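# Lift the outer hanger off the rack rail

## Task

Two hangers hang on the rack's rail. Remove the one lying farther from the table's centre and finish with it held securely, in the air, by exactly one gripper that is closed on it. The hanger must be upright, over the table, clear of the rail and touching nothing else. The other hanger must still hang on the rail, the rack must stay upright, and neither of them may be gripped. If the rack tilts more than a little the scene fails at once, and a loose hold also counts as a failure.

## Robot and tools

Robot: two 6-joint arms, left_arm and right_arm, each with a parallel two-finger gripper. Base poses in the scene frame: left_arm at (+0.043, +0.274, 0) m with quat_wxyz (+0.997, 0, 0, -0.075); right_arm at (-0.040, -0.266, 0) m with quat_wxyz (+0.996, 0, 0, +0.092).

Scene frame: origin on the table top midway between the bases, +x out over the table, +z up, and left_arm on the +y side. The arm names do not mean image left or right. Each gripper's fingers point along its own +z and close along its own y. end_effector_position is the point between the finger pads, just under 1 cm behind the tips.

Row layout, used by every motion command: 14 numbers, each in [-1, 1]. The first 7 are for left_arm and the last 7 for right_arm. Within each arm the order is shoulder, elbow, wrist roll, wrist pitch, waist, wrist yaw, then gripper opening. The joint numbers are scaled offsets, not angles. A value of 1.0 equals 1.258 rad (shoulder), 1.238 (elbow), 2.022 (wrist roll), 2.073 (wrist pitch), 1.202 (waist) or 2.022 (wrist yaw). Joint ranges in rad: shoulder 0.000 to 3.142, elbow 0.000 to 3.142, wrist roll -2.094 to 2.094, wrist pitch -1.571 to 1.571, waist -2.618 to 3.054, wrist yaw -1.571 to 1.571. The opening is absolute, not an offset: +1 is fully open and -1 is shut.

execute_actions(actions): a list of up to 15 actions. Each action is a table of up to 15 rows, and each row runs for one 1/30 s step. If a table has fewer than 15 rows, its last row is repeated until 15 steps are done. Every row's joint offsets count from the angles at the start of its action, not from the previous row. For the first action of a call, they count from the last reported angles. An empty list just returns the current state and images. An action is rejected for both arms if it would push a joint more than 0.036 rad beyond a range end. A badly formed call, or one whose first action fails that check, moves nothing. The line "joint sent to its limit" means a joint was clipped at its real end.

move(target, speed, blocking): target is one 14-number row. Its offsets count from the Joint positions in the latest result that shows them, not from where the arm happens to be. All joints follow paths that finish together, so a gripper traces a curve, and nothing steers around obstacles or the other arm. The fingers get their opening at the start. speed is in rad/s, from 0.01 to 2 (default 0.5), and applies to the joint with the longest way to go. A path lasts between 0.5 and 10 s. With blocking=false the call returns after 0.5 s while the motion continues; use wait(0) to poll it, or stop, before sending anything else. The result adds a "move:" line giving the ending (done, off_target, moving, held, fault), limits=held or limits=none, and each arm's joint farthest from its target.

wait(seconds): from 0 to 10 s; each arm keeps its last command, and the call returns early if a running move ends. stop(): brakes a running move; the arm needs some distance to halt, and the fingers are not stopped. zoom_image(camera, region): region [x0, y0, x1, y1] in pixels of that camera's latest image, at most 504 by 504. Cameras (all 504x504): cam_head_left, cam_head_right, cam_high, cam_low, cam_left_wrist, cam_right_wrist. read_manual(section) only returns the licence texts ("licences"). finished_scene(scene) ends the scene irreversibly and reports success; call it only once the hanger is held steadily.

Results: a state line `left_arm: …` | `right_arm: …` gives each gripper's position (m) and quat_wxyz in the scene frame. It can be somewhat off, more so at full reach. Joint positions and Joint velocities list each arm's joints in the row order (rad, rad/s), then the pad gap in m (0.087 m when fully open). Joint targets shows where the joints are currently being driven. grip_measured is the finger opening on the command scale and can be off by about 1 mm. A torque line gives drive outputs, which are noisy and offset. "joint command not followed" means a clearance check altered some targets. FAULT and OVER-TEMPERATURE FAULT lines mean an arm has stopped.

Motion behaviour: friction can leave a joint up to about 0.031 rad short, so smaller commands may do nothing. Per step, each target can lead the measured angle by at most 0.202 rad (waist), 0.258 (shoulder), 0.238 (elbow), 0.573 (wrist pitch) or 0.522 (wrist yaw and roll). Targets are also scaled back if the gripper would jump more than 70 mm. Large moves therefore take several actions, and an unfinished one should be re-sent. The simulation keeps running while replies are written, with the last command held.

Gripping: to hold, command an opening about 0.02 below grip_measured; a smaller margin gives a lighter grip. Each pad pushes at most about 20 N. Close gently, because a fast close can squeeze hard and even spring open.

Avoid: tipping the rack even slightly, disturbing or grabbing the remaining hanger, knocking anything off the table, arms colliding or pressing on each other, and fast or deep pushes into contact, since impact grows with speed and overshoot. Loose items may occasionally get a small external push. Holding loads warms the motors: a MOTOR HOT warning appears at 75 °C, the arm is stopped for 10 s at 90 °C, and at 100 °C it goes limp and drops. Keep the lift short and the final hold light but firm.

Each tool is called after "Request:" by a JSON object that holds its "op" and its "data", one argument or row to a line.

## Session

Request:
{"op": "execute_actions", "data": {
  "actions": []
}}

Scene clock: 0.00 s.
left_arm: end_effector_position=(+0.4214, +0.2225, +0.3696) grip_measured=+1.000 end_effector_quat_wxyz=(+0.715, +0.049, +0.697, -0.042) | right_arm: end_effector_position=(+0.3350, -0.1938, +0.3624) grip_measured=+0.978 end_effector_quat_wxyz=(+0.708, -0.071, +0.700, +0.068)
Joint names: [shoulder, elbow, wrist roll, wrist pitch, waist, wrist yaw]
Joint positions: left_arm=[ 1.044  1.057  0.011  0.011  0.007 -0.014  0.087] | right_arm=[ 1.043  1.042 -0.005  0.012 -0.001 -0.015  0.087]
Joint velocities: left_arm=[ 0.002  0.002  0.007 -0.051 -0.002 -0.037  0.   ] | right_arm=[-0.007  0.012  0.037 -0.022 -0.007 -0.051 -0.001]
Joint torques (N m, as the arm reports them, + toward a larger angle): no reading
Joint targets: left_arm=[1.044 1.057 0.011 0.011 0.007 -0.014] | right_arm=[1.043 1.042 -0.005 0.012 -0.001 -0.015]

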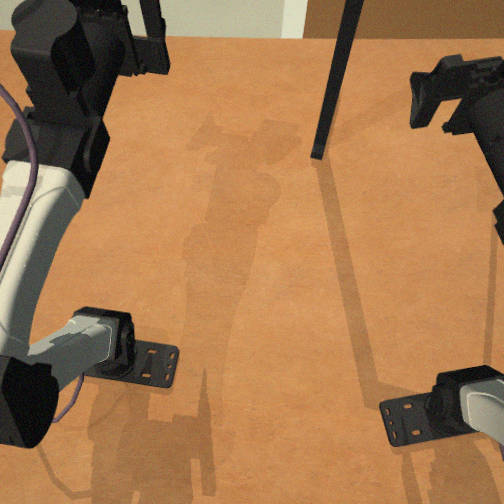

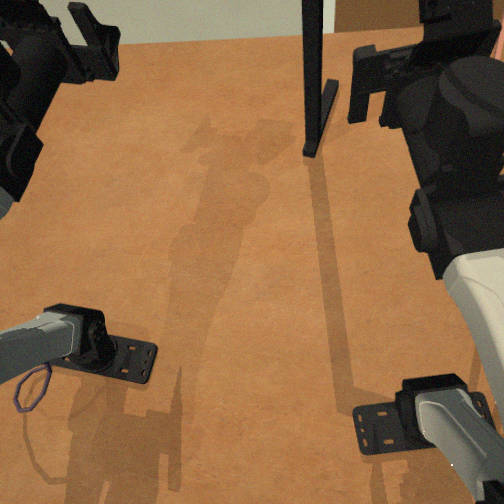

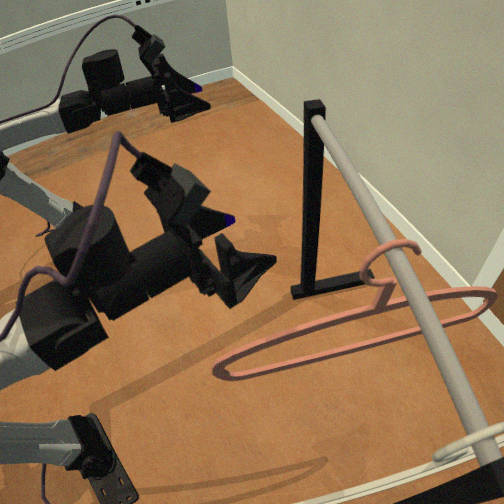

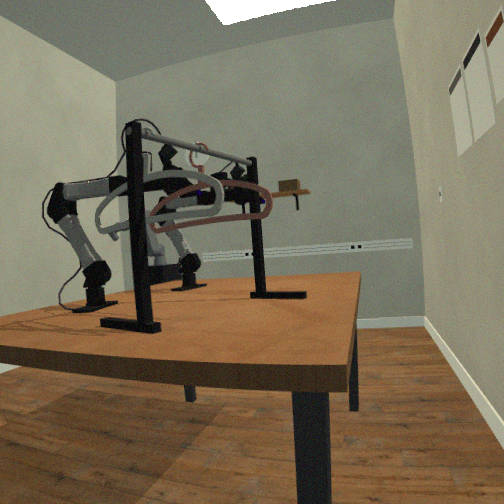

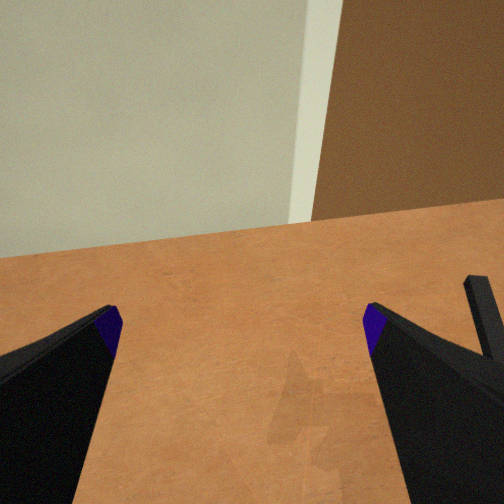

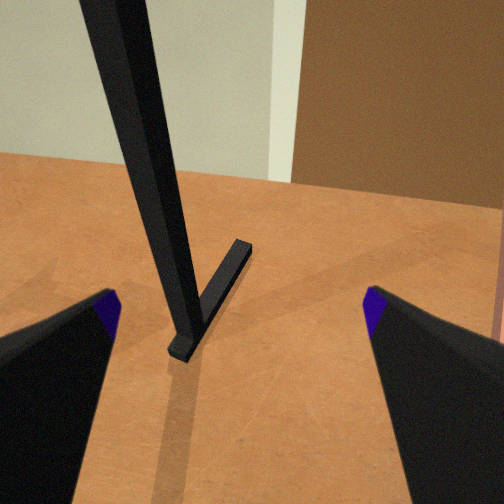

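Request:
{"op": "zoom_image", "data": {
  "camera": "cam_low",
  "region": [40, 100, 320, 350]
}}

Request:
{"op": "move", "data": {
  "target": [0,0,0,0,0,0,1, -0.59,-0.357,0,0.19,0,0,1],
  "speed": 1.0
}}

Request:
{"op": "move", "data": {
  "target": [0,0,0,0,0,0,1, 0,0,0,0,-0.4,0,1],
  "speed": 1.0
}}

Region (40, 100, 320, 350) of cam_low's 504x504 image, scaled by 1.800, with more detail than that image has; it fills the top 450 rows of this view, and the rest is white.

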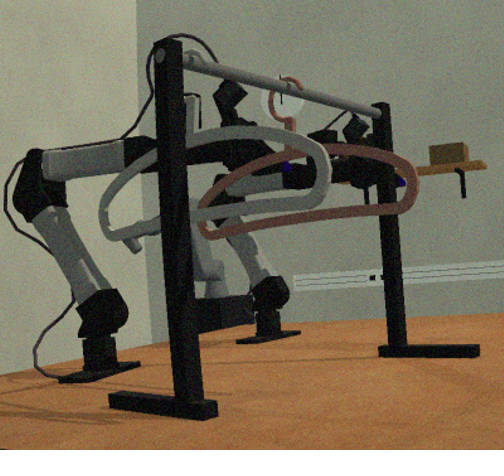

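Scene clock: 28.00 s.
left_arm: end_effector_position=(+0.4213, +0.2225, +0.3694) grip_measured=+1.000 end_effector_quat_wxyz=(+0.714, +0.049, +0.697, -0.042) | right_arm: end_effector_position=(+0.1567, -0.2267, +0.4589) grip_measured=+0.978 end_effector_quat_wxyz=(+0.905, -0.046, +0.415, +0.084)
Joint names: [shoulder, elbow, wrist roll, wrist pitch, waist, wrist yaw]
Joint positions: left_arm=[ 1.044  1.057  0.011  0.01   0.007 -0.014  0.087] | right_arm=[ 0.319  0.628 -0.005  0.4   -0.001 -0.015  0.087]
Joint velocities: left_arm=[ 0.012 -0.002  0.022  0.022 -0.007  0.051  0.   ] | right_arm=[-0.002 -0.022 -0.037  0.022 -0.007  0.007 -0.001]
Joint torques (N m, as the arm reports them, + toward a larger angle): left_arm=[-2.42  8.7  -0.08  2.2   0.41  0.07] | right_arm=[ 1.52  4.85 -0.12  1.66 -0.13 -0.04]
Joint targets: left_arm=[1.044 1.057 0.011 0.011 0.007 -0.014] | right_arm=[0.301 0.600 -0.005 0.406 -0.001 -0.015]
move: off_target (right_arm); limits=none; left_arm: farthest joint: the wrist pitch, 0.001 radians from its target (0.000 radians at the start); right_arm: farthest joint: the elbow, 0.028 radians from its target (0.442 radians at the start)

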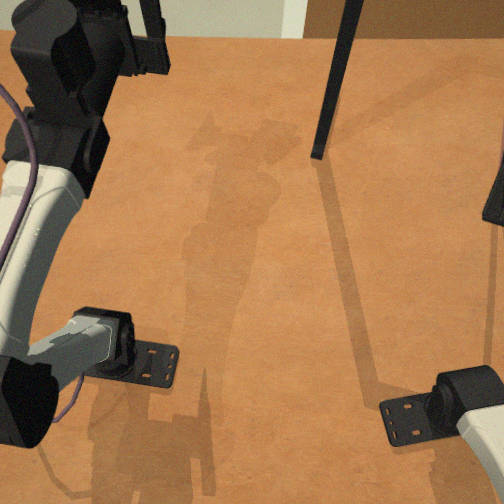

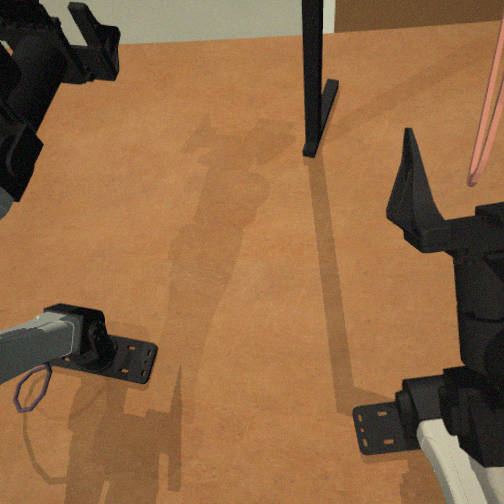

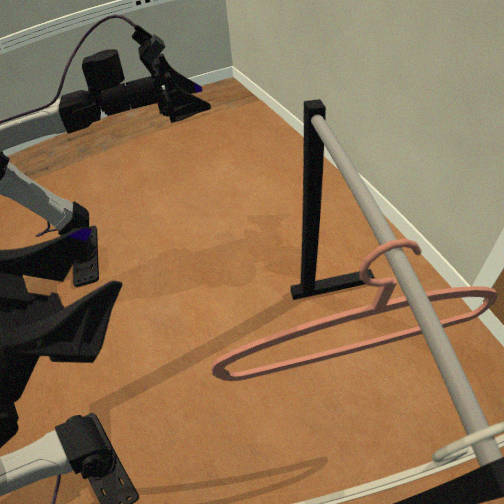

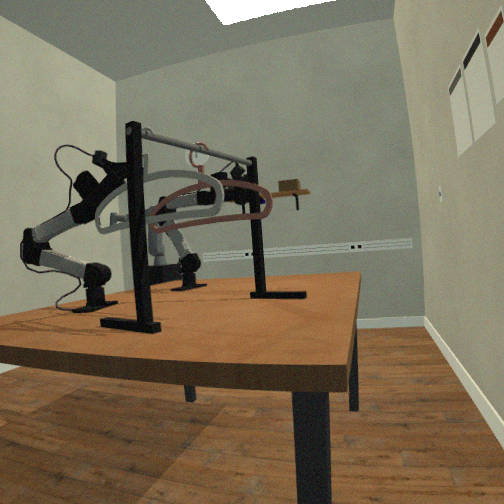

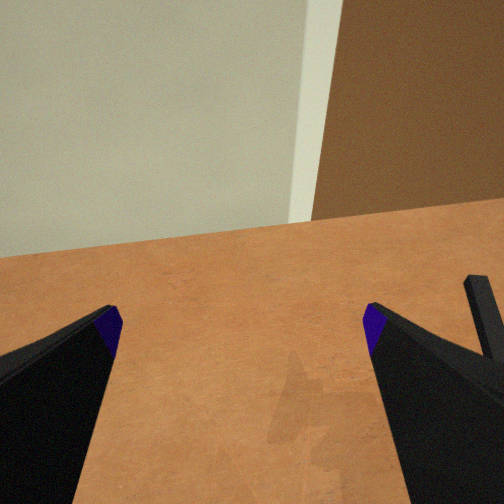

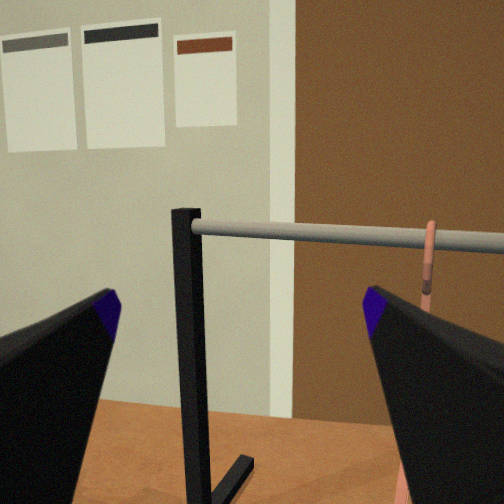

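Scene clock: 28.97 s.
left_arm: end_effector_position=(+0.4213, +0.2225, +0.3693) grip_measured=+1.000 end_effector_quat_wxyz=(+0.714, +0.049, +0.697, -0.042) | right_arm: end_effector_position=(+0.1528, -0.3204, +0.4589) grip_measured=+0.978 end_effector_quat_wxyz=(+0.899, +0.052, +0.414, -0.130)
Joint names: [shoulder, elbow, wrist roll, wrist pitch, waist, wrist yaw]
Joint positions: left_arm=[ 1.044  1.057  0.011  0.01   0.007 -0.014  0.087] | right_arm=[ 0.319  0.628 -0.005  0.4   -0.473 -0.015  0.087]
Joint velocities: left_arm=[-0.007  0.007  0.037 -0.007  0.012  0.022  0.   ] | right_arm=[-0.002 -0.007  0.022 -0.066  0.002 -0.007 -0.001]
Joint torques (N m, as the arm reports them, + toward a larger angle): left_arm=[-2.44  8.69 -0.08  2.2   0.39  0.07] | right_arm=[ 2.77  6.75 -0.12  1.6  -0.92 -0.04]
Joint targets: left_arm=[1.044 1.057 0.011 0.011 0.007 -0.014] | right_arm=[0.319 0.628 -0.005 0.400 -0.482 -0.015]
move: done; limits=none; left_arm: farthest joint: the waist, 0.000 radians from its target (0.000 radians at the start); right_arm: farthest joint: the waist, 0.009 radians from its target (0.481 radians at the start)

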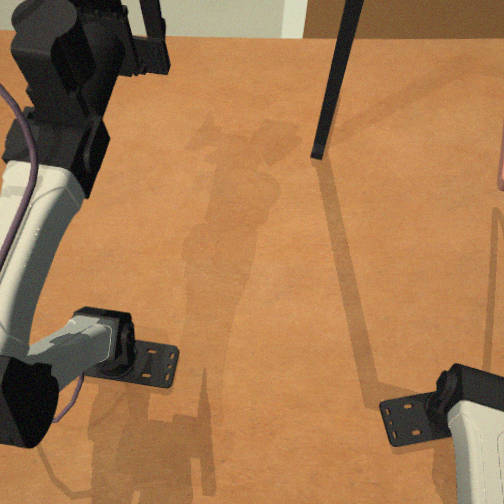

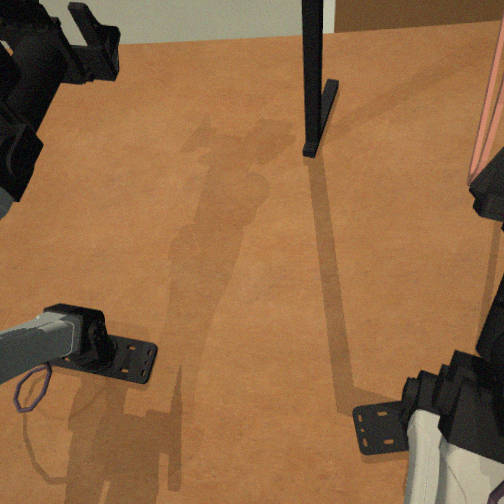

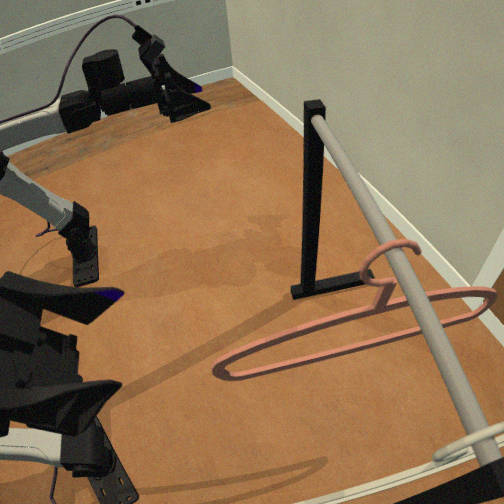

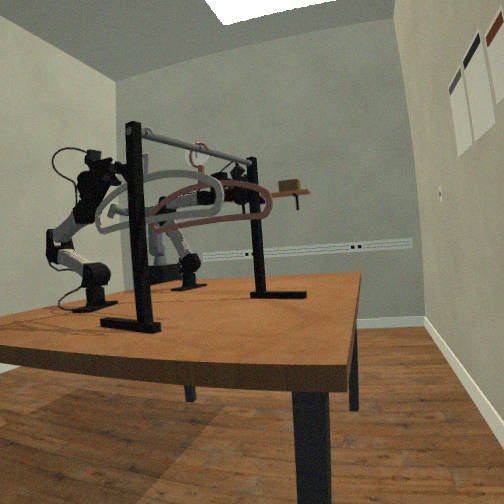

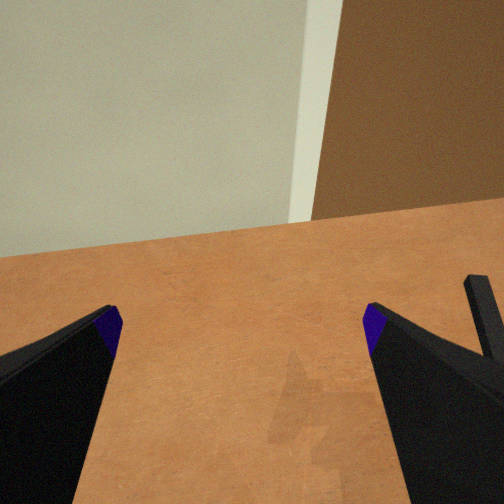

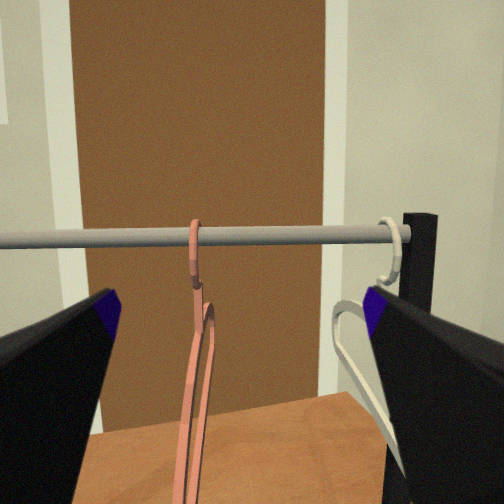

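Request:
{"op": "zoom_image", "data": {
  "camera": "cam_right_wrist",
  "region": [300, 190, 480, 370]
}}

Request:
{"op": "zoom_image", "data": {
  "camera": "cam_high",
  "region": [304, 220, 504, 504]
}}

Request:
{"op": "zoom_image", "data": {
  "camera": "cam_low",
  "region": [90, 110, 280, 250]
}}

Region (300, 190, 480, 370) of cam_right_wrist's 504x504 image, scaled by 2.800, with more detail than that image has.

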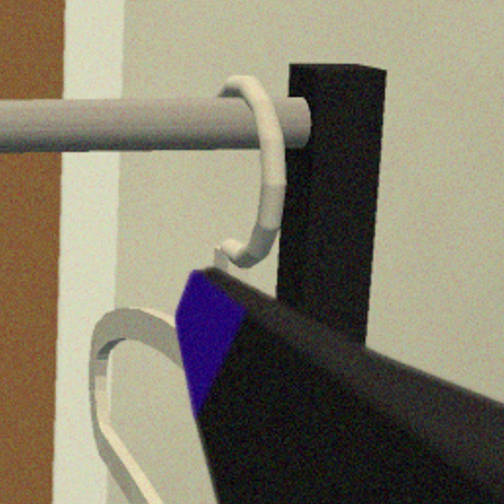

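Region (304, 220, 504, 504) of cam_high's 504x504 image, scaled by 1.775, with more detail than that image has; it fills the left 355 columns of this view, and the rest is white.

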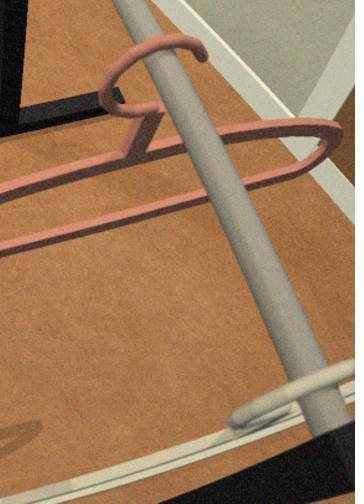

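Region (90, 110, 280, 250) of cam_low's 504x504 image, scaled by 2.653, with more detail than that image has; it fills the top 371 rows of this view, and the rest is white.

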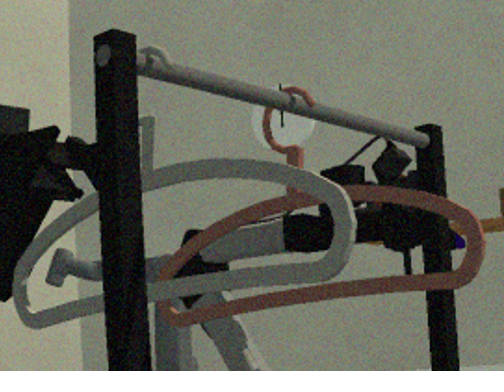

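Request:
{"op": "move", "data": {
  "target": [0,0,0,0,0,0,1, 0.53,0.62,-0.191,-0.37,-0.53,-0.31,1],
  "speed": 1.0
}}

Request:
{"op": "move", "data": {
  "target": [0,0,0,0,0,0,1, 0.535,0.635,0,-0.362,0,0,1],
  "speed": 0.8
}}

Scene clock: 88.43 s.
left_arm: end_effector_position=(+0.4213, +0.2225, +0.3691) grip_measured=+1.000 end_effector_quat_wxyz=(+0.714, +0.049, +0.697, -0.042) | right_arm: end_effector_position=(+0.2138, -0.4477, +0.4567) grip_measured=+0.978 end_effector_quat_wxyz=(+0.678, -0.046, +0.690, -0.249)
Joint names: [shoulder, elbow, wrist roll, wrist pitch, waist, wrist yaw]
Joint positions: left_arm=[ 1.044  1.057  0.011  0.009  0.007 -0.014  0.087] | right_arm=[ 0.971  1.375 -0.386 -0.35  -1.102 -0.633  0.087]
Joint velocities: left_arm=[ 0.002  0.007 -0.007 -0.051 -0.012 -0.051  0.   ] | right_arm=[ 0.007 -0.027 -0.007  0.022  0.012  0.022  0.   ]
Joint torques (N m, as the arm reports them, + toward a larger angle): left_arm=[-2.42  8.69 -0.09  2.2   0.38  0.08] | right_arm=[ 0.17  8.34 -0.13  2.07 -0.9  -0.1 ]
Joint targets: left_arm=[1.044 1.057 0.011 0.010 0.007 -0.014] | right_arm=[0.985 1.396 -0.391 -0.367 -1.110 -0.642]
move: done; limits=none; left_arm: farthest joint: the wrist pitch, 0.001 radians from its target (0.000 radians at the start); right_arm: farthest joint: the elbow, 0.020 radians from its target (0.768 radians at the start)

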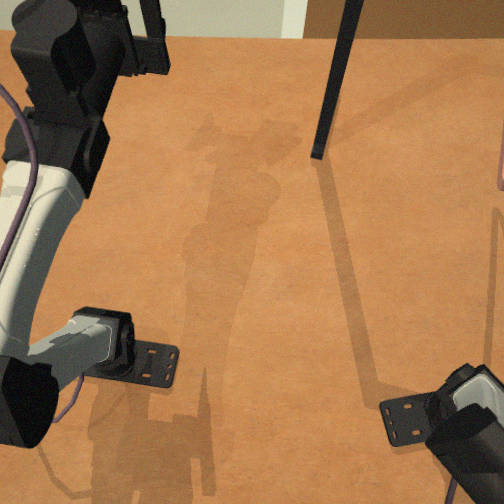

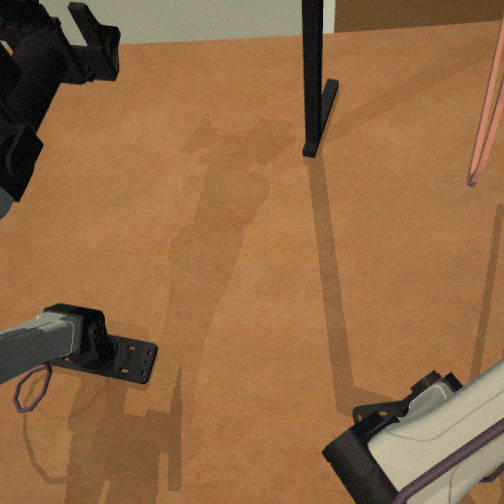

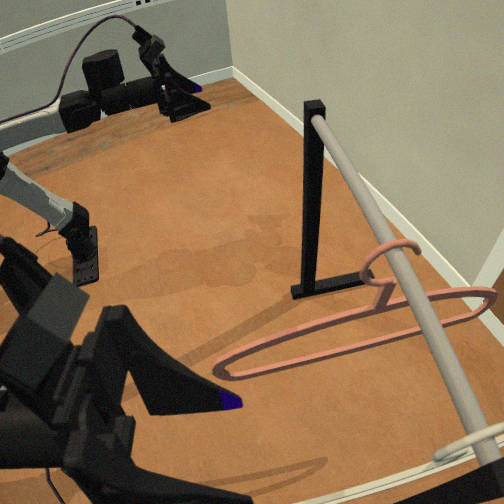

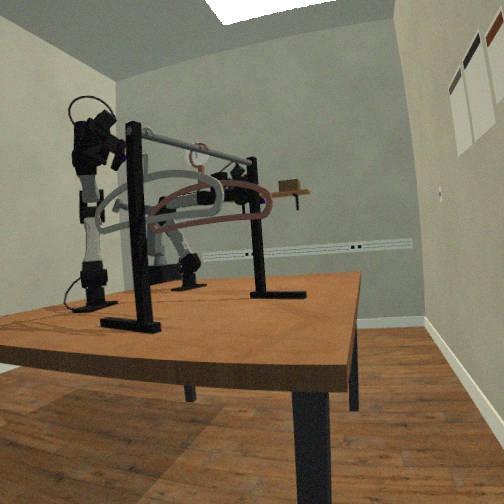

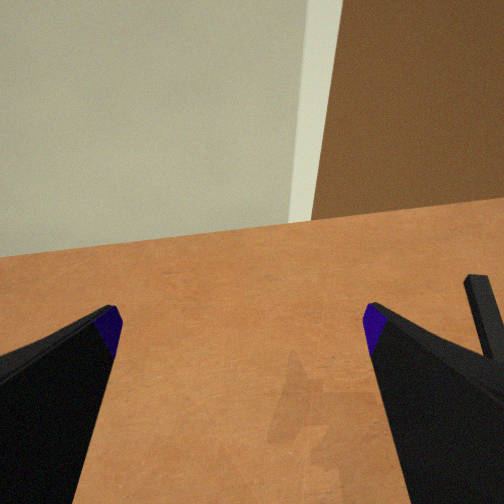

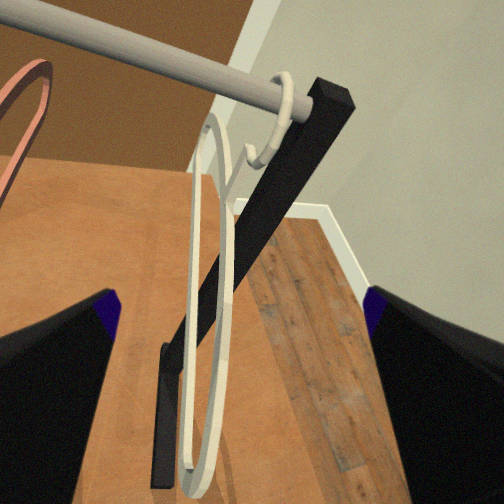

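Scene clock: 90.30 s.
left_arm: end_effector_position=(+0.4213, +0.2225, +0.3690) grip_measured=+1.000 end_effector_quat_wxyz=(+0.714, +0.049, +0.697, -0.042) | right_arm: end_effector_position=(+0.2677, -0.5182, +0.3953) grip_measured=+0.978 end_effector_quat_wxyz=(+0.528, +0.075, +0.844, -0.059)
Joint names: [shoulder, elbow, wrist roll, wrist pitch, waist, wrist yaw]
Joint positions: left_arm=[ 1.044  1.057  0.011  0.009  0.007 -0.014  0.087] | right_arm=[ 1.629  2.141 -0.386 -1.084 -1.102 -0.633  0.087]
Joint velocities: left_arm=[-0.002  0.002 -0.037  0.066  0.002  0.037  0.   ] | right_arm=[-0.012 -0.012 -0.066 -0.022 -0.002 -0.022  0.001]
Joint torques (N m, as the arm reports them, + toward a larger angle): left_arm=[-2.42  8.73 -0.08  2.2   0.37  0.07] | right_arm=[-4.96  7.86 -0.12  1.99 -0.12 -0.23]
Joint targets: left_arm=[1.044 1.057 0.011 0.009 0.007 -0.014] | right_arm=[1.644 2.162 -0.386 -1.100 -1.102 -0.633]
move: done; limits=none; left_arm: farthest joint: the waist, 0.000 radians from its target (0.000 radians at the start); right_arm: farthest joint: the elbow, 0.020 radians from its target (0.786 radians at the start)

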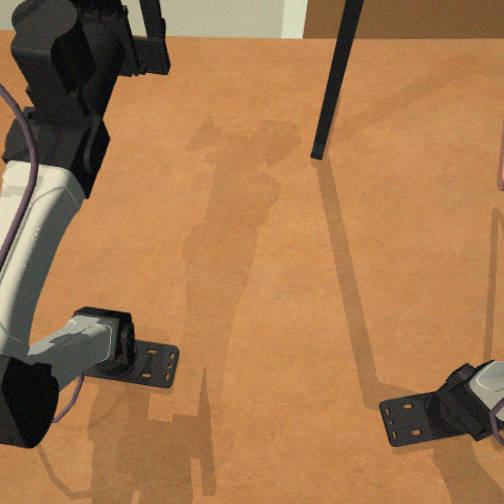

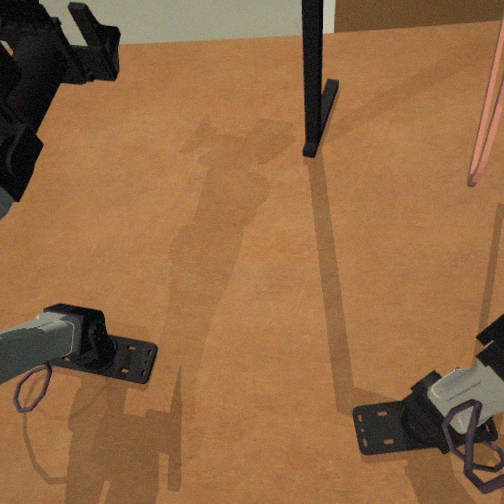

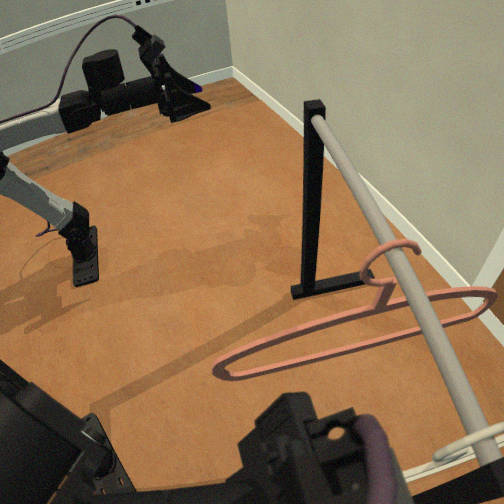

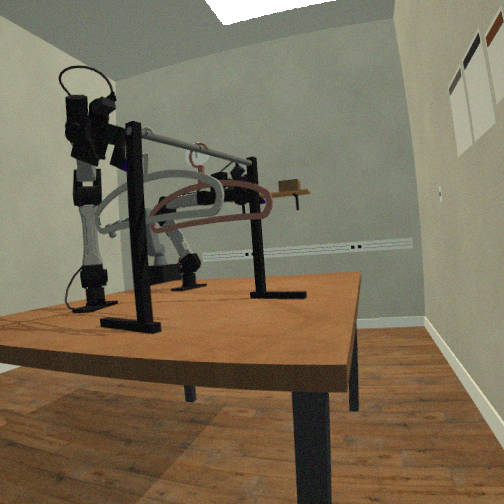

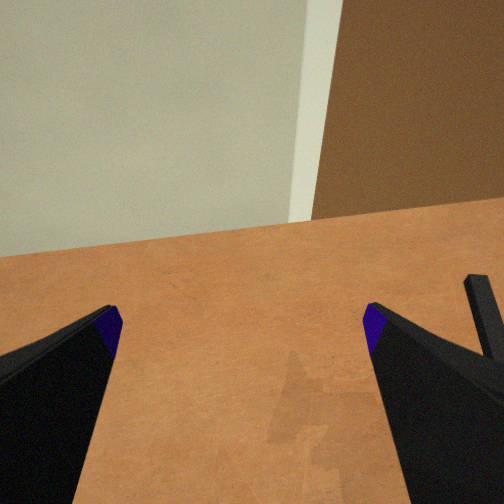

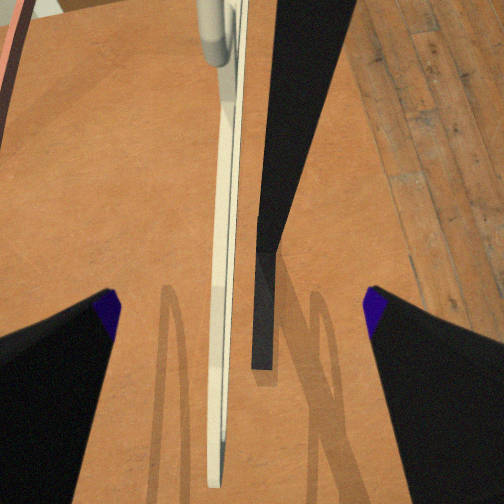

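Request:
{"op": "move", "data": {
  "target": [0,0,0,0,0,0,1, 0.112,-0.063,0.053,0.11,0.139,0.069,1],
  "speed": 0.25
}}

Scene clock: 101.77 s.
left_arm: end_effector_position=(+0.4213, +0.2225, +0.3689) grip_measured=+1.000 end_effector_quat_wxyz=(+0.714, +0.049, +0.698, -0.042) | right_arm: end_effector_position=(+0.3458, -0.5278, +0.3597) grip_measured=+0.978 end_effector_quat_wxyz=(+0.528, +0.075, +0.844, -0.054)
Joint names: [shoulder, elbow, wrist roll, wrist pitch, waist, wrist yaw]
Joint positions: left_arm=[ 1.044  1.057  0.011  0.009  0.007 -0.014  0.087] | right_arm=[ 1.751  2.088 -0.284 -0.86  -0.94  -0.503  0.087]
Joint velocities: left_arm=[-0.012 -0.012  0.081 -0.007 -0.002 -0.007  0.   ] | right_arm=[-0.007 -0.012 -0.037 -0.022  0.007 -0.022 -0.   ]
Joint torques (N m, as the arm reports them, + toward a larger angle): left_arm=[-2.44  8.7  -0.09  2.2   0.4   0.07] | right_arm=[-6.37  5.51 -0.07  2.34  0.4  -0.08]
Joint targets: left_arm=[1.044 1.057 0.011 0.009 0.007 -0.014] | right_arm=[1.770 2.063 -0.279 -0.856 -0.934 -0.494]
move: off_target (right_arm); limits=none; left_arm: farthest joint: the waist, 0.000 radians from its target (0.000 radians at the start); right_arm: farthest joint: the elbow, 0.025 radians from its target (0.078 radians at the start)

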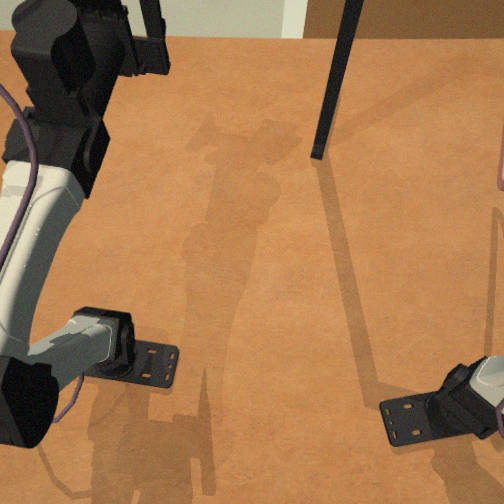

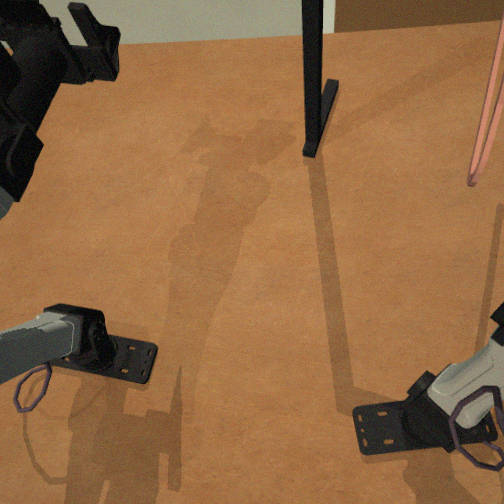

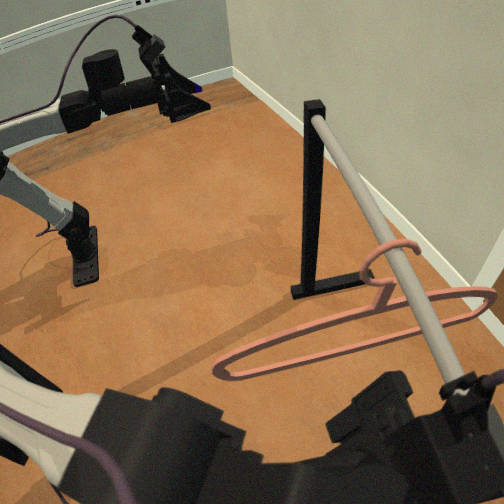

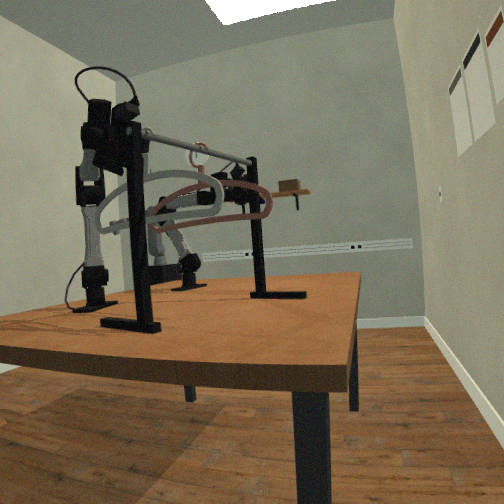

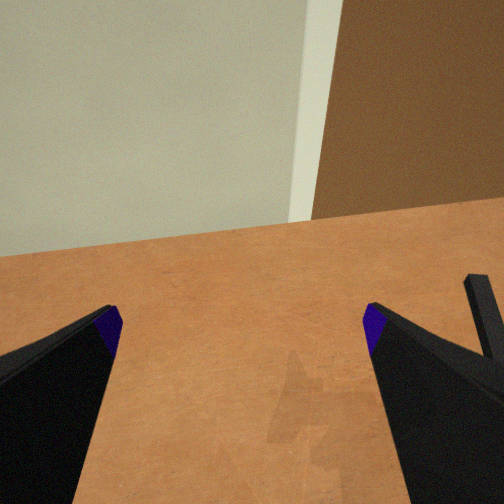

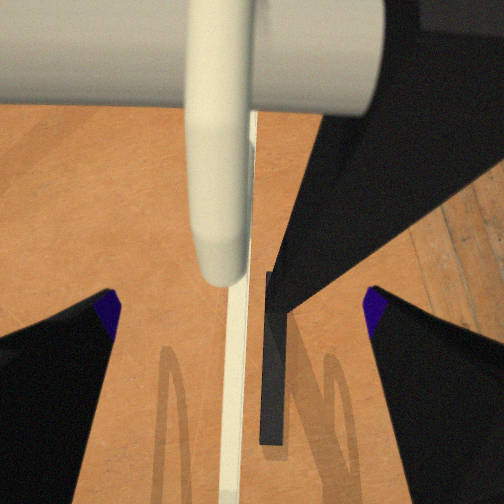

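Request:
{"op": "move", "data": {
  "target": [0,0,0,0,0,0,1, 0,0,0,-0.043,-0.016,0,0.2],
  "speed": 0.15
}}

Scene clock: 117.17 s.
left_arm: end_effector_position=(+0.4213, +0.2225, +0.3688) grip_measured=+1.000 end_effector_quat_wxyz=(+0.714, +0.049, +0.698, -0.042) | right_arm: end_effector_position=(+0.3346, -0.5241, +0.3468) grip_measured=+0.200 end_effector_quat_wxyz=(+0.503, +0.092, +0.859, -0.038)
Joint names: [shoulder, elbow, wrist roll, wrist pitch, waist, wrist yaw]
Joint positions: left_arm=[ 1.044  1.057  0.011  0.008  0.007 -0.014  0.087] | right_arm=[ 1.751  2.088 -0.284 -0.933 -0.951 -0.503  0.052]
Joint velocities: left_arm=[ 0.002 -0.012 -0.037 -0.007 -0.007 -0.037  0.   ] | right_arm=[-0.002 -0.027 -0.066 -0.037 -0.007  0.037 -0.   ]
Joint torques (N m, as the arm reports them, + toward a larger angle): left_arm=[-2.46  8.7  -0.09  2.2   0.37  0.07] | right_arm=[-7.77  7.16 -0.12  2.05 -0.87 -0.21]
Joint targets: left_arm=[1.044 1.057 0.011 0.009 0.007 -0.014] | right_arm=[1.751 2.088 -0.284 -0.949 -0.959 -0.503]
move: done; limits=none; left_arm: farthest joint: the wrist pitch, 0.001 radians from its target (0.000 radians at the start); right_arm: farthest joint: the wrist pitch, 0.016 radians from its target (0.089 radians at the start)

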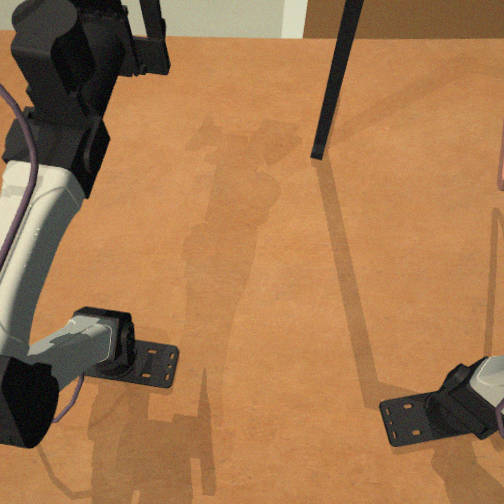

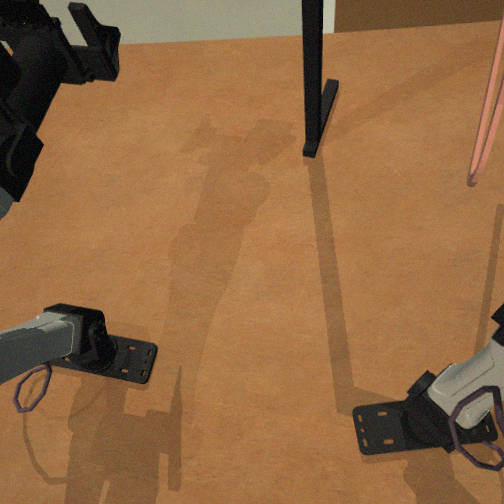

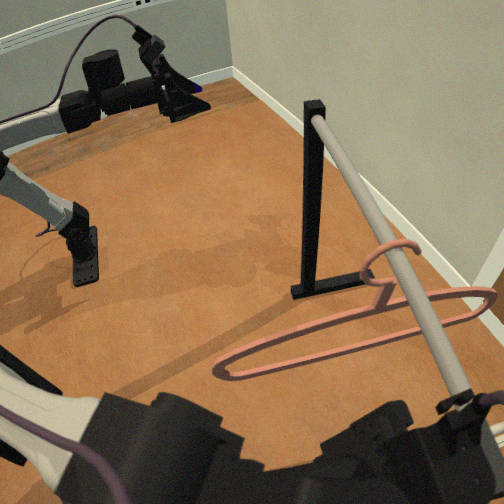

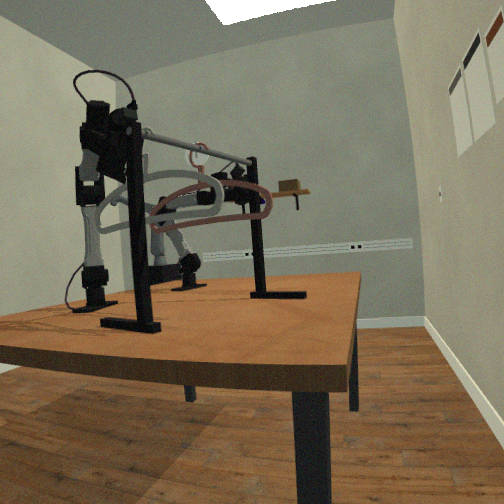

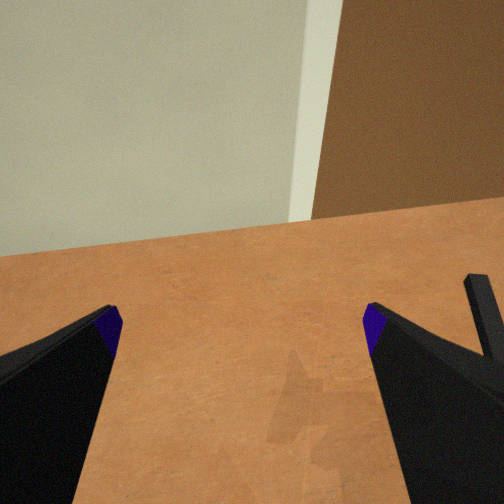

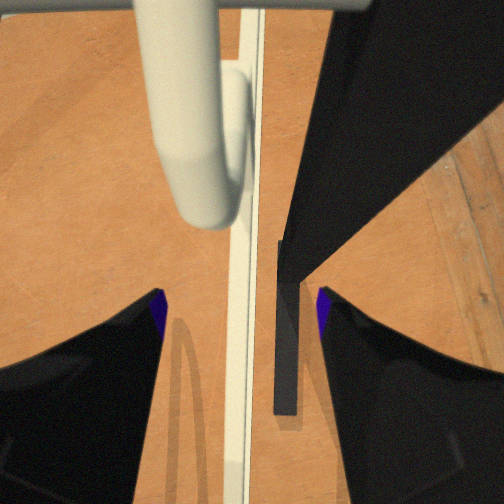

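Request:
{"op": "zoom_image", "data": {
  "camera": "cam_low",
  "region": [70, 100, 190, 220]
}}

Region (70, 100, 190, 220) of cam_low's 504x504 image, scaled by 4.200, with more detail than that image has.

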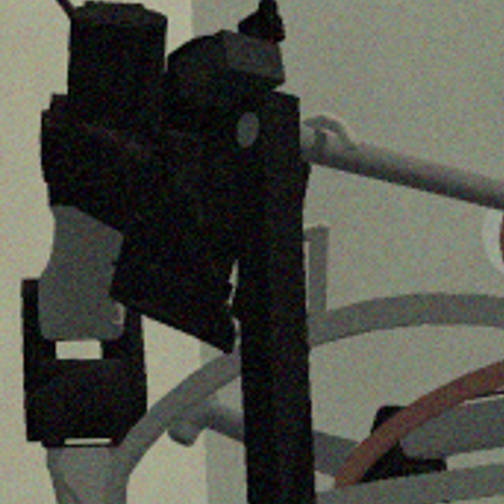

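Request:
{"op": "move", "data": {
  "target": [0,0,0,0,0,0,1, 0,-0.059,-0.03,-0.005,0,0,-0.2],
  "speed": 0.1
}}

Request:
{"op": "zoom_image", "data": {
  "camera": "cam_low",
  "region": [70, 100, 190, 220]
}}

Scene clock: 127.90 s.
left_arm: end_effector_position=(+0.4212, +0.2225, +0.3686) grip_measured=+1.000 end_effector_quat_wxyz=(+0.713, +0.049, +0.698, -0.042) | right_arm: end_effector_position=(+0.3330, -0.5253, +0.3293) grip_measured=-0.200 end_effector_quat_wxyz=(+0.486, +0.075, +0.870, -0.039)
Joint names: [shoulder, elbow, wrist roll, wrist pitch, waist, wrist yaw]
Joint positions: left_arm=[ 1.044  1.057  0.011  0.007  0.007 -0.014  0.087] | right_arm=[ 1.751  2.042 -0.339 -0.933 -0.951 -0.503  0.035]
Joint velocities: left_arm=[-0.002 -0.012 -0.066  0.022  0.002  0.022  0.   ] | right_arm=[-0.017 -0.007 -0.022  0.022  0.002  0.095  0.   ]
Joint torques (N m, as the arm reports them, + toward a larger angle): left_arm=[-2.43  8.71 -0.09  2.2   0.35  0.07] | right_arm=[-7.92  5.42 -0.18  2.06 -0.13 -0.21]
Joint targets: left_arm=[1.044 1.057 0.011 0.008 0.007 -0.014] | right_arm=[1.751 2.015 -0.345 -0.943 -0.951 -0.503]
move: off_target (right_arm); limits=none; left_arm: farthest joint: the wrist pitch, 0.001 radians from its target (0.000 radians at the start); right_arm: farthest joint: the elbow, 0.027 radians from its target (0.073 radians at the start)

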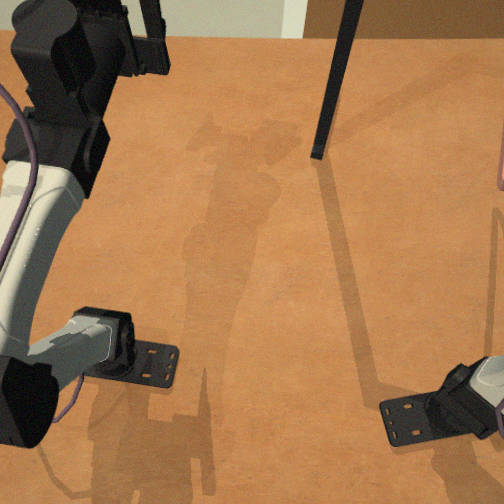

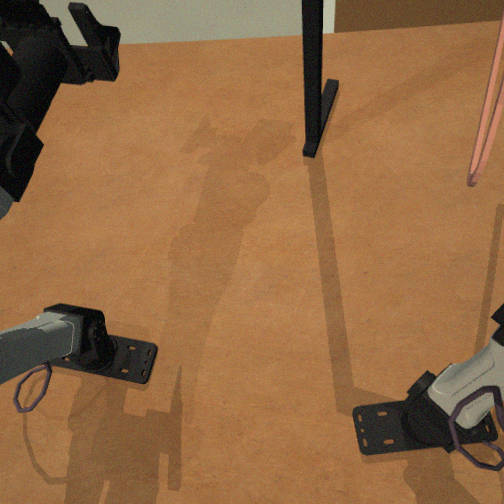

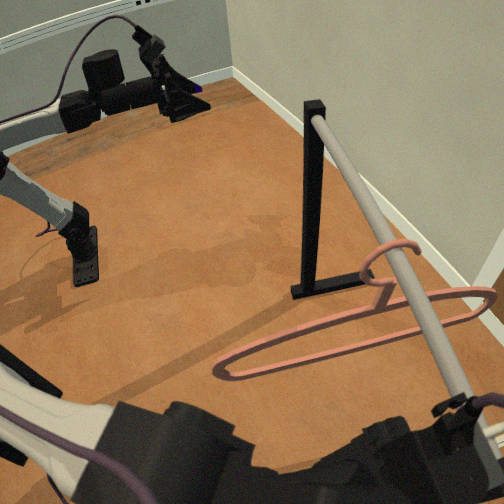

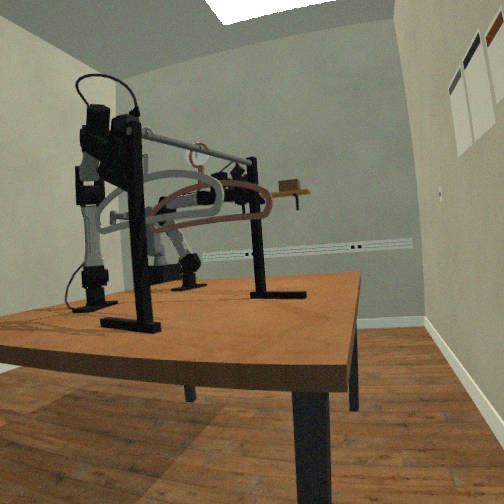

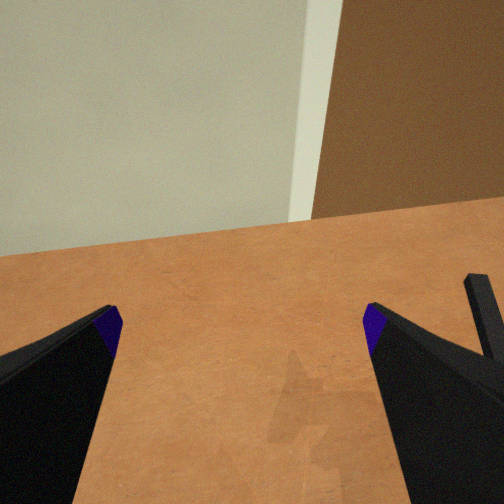

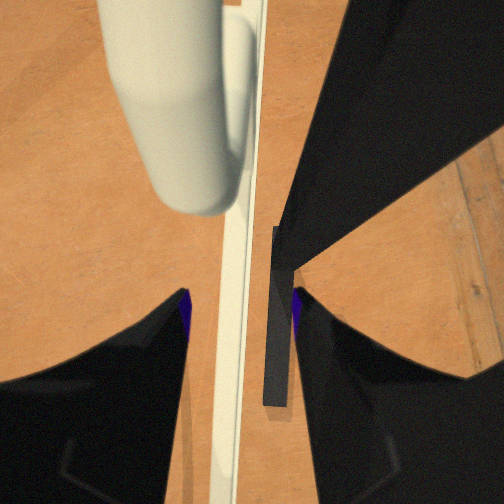

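Region (70, 100, 190, 220) of cam_low's 504x504 image, scaled by 4.200, with more detail than that image has.

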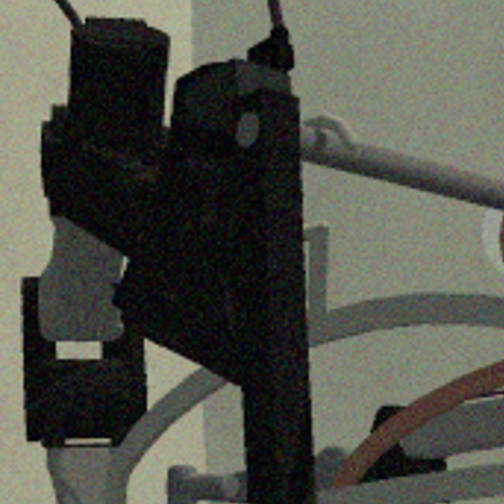

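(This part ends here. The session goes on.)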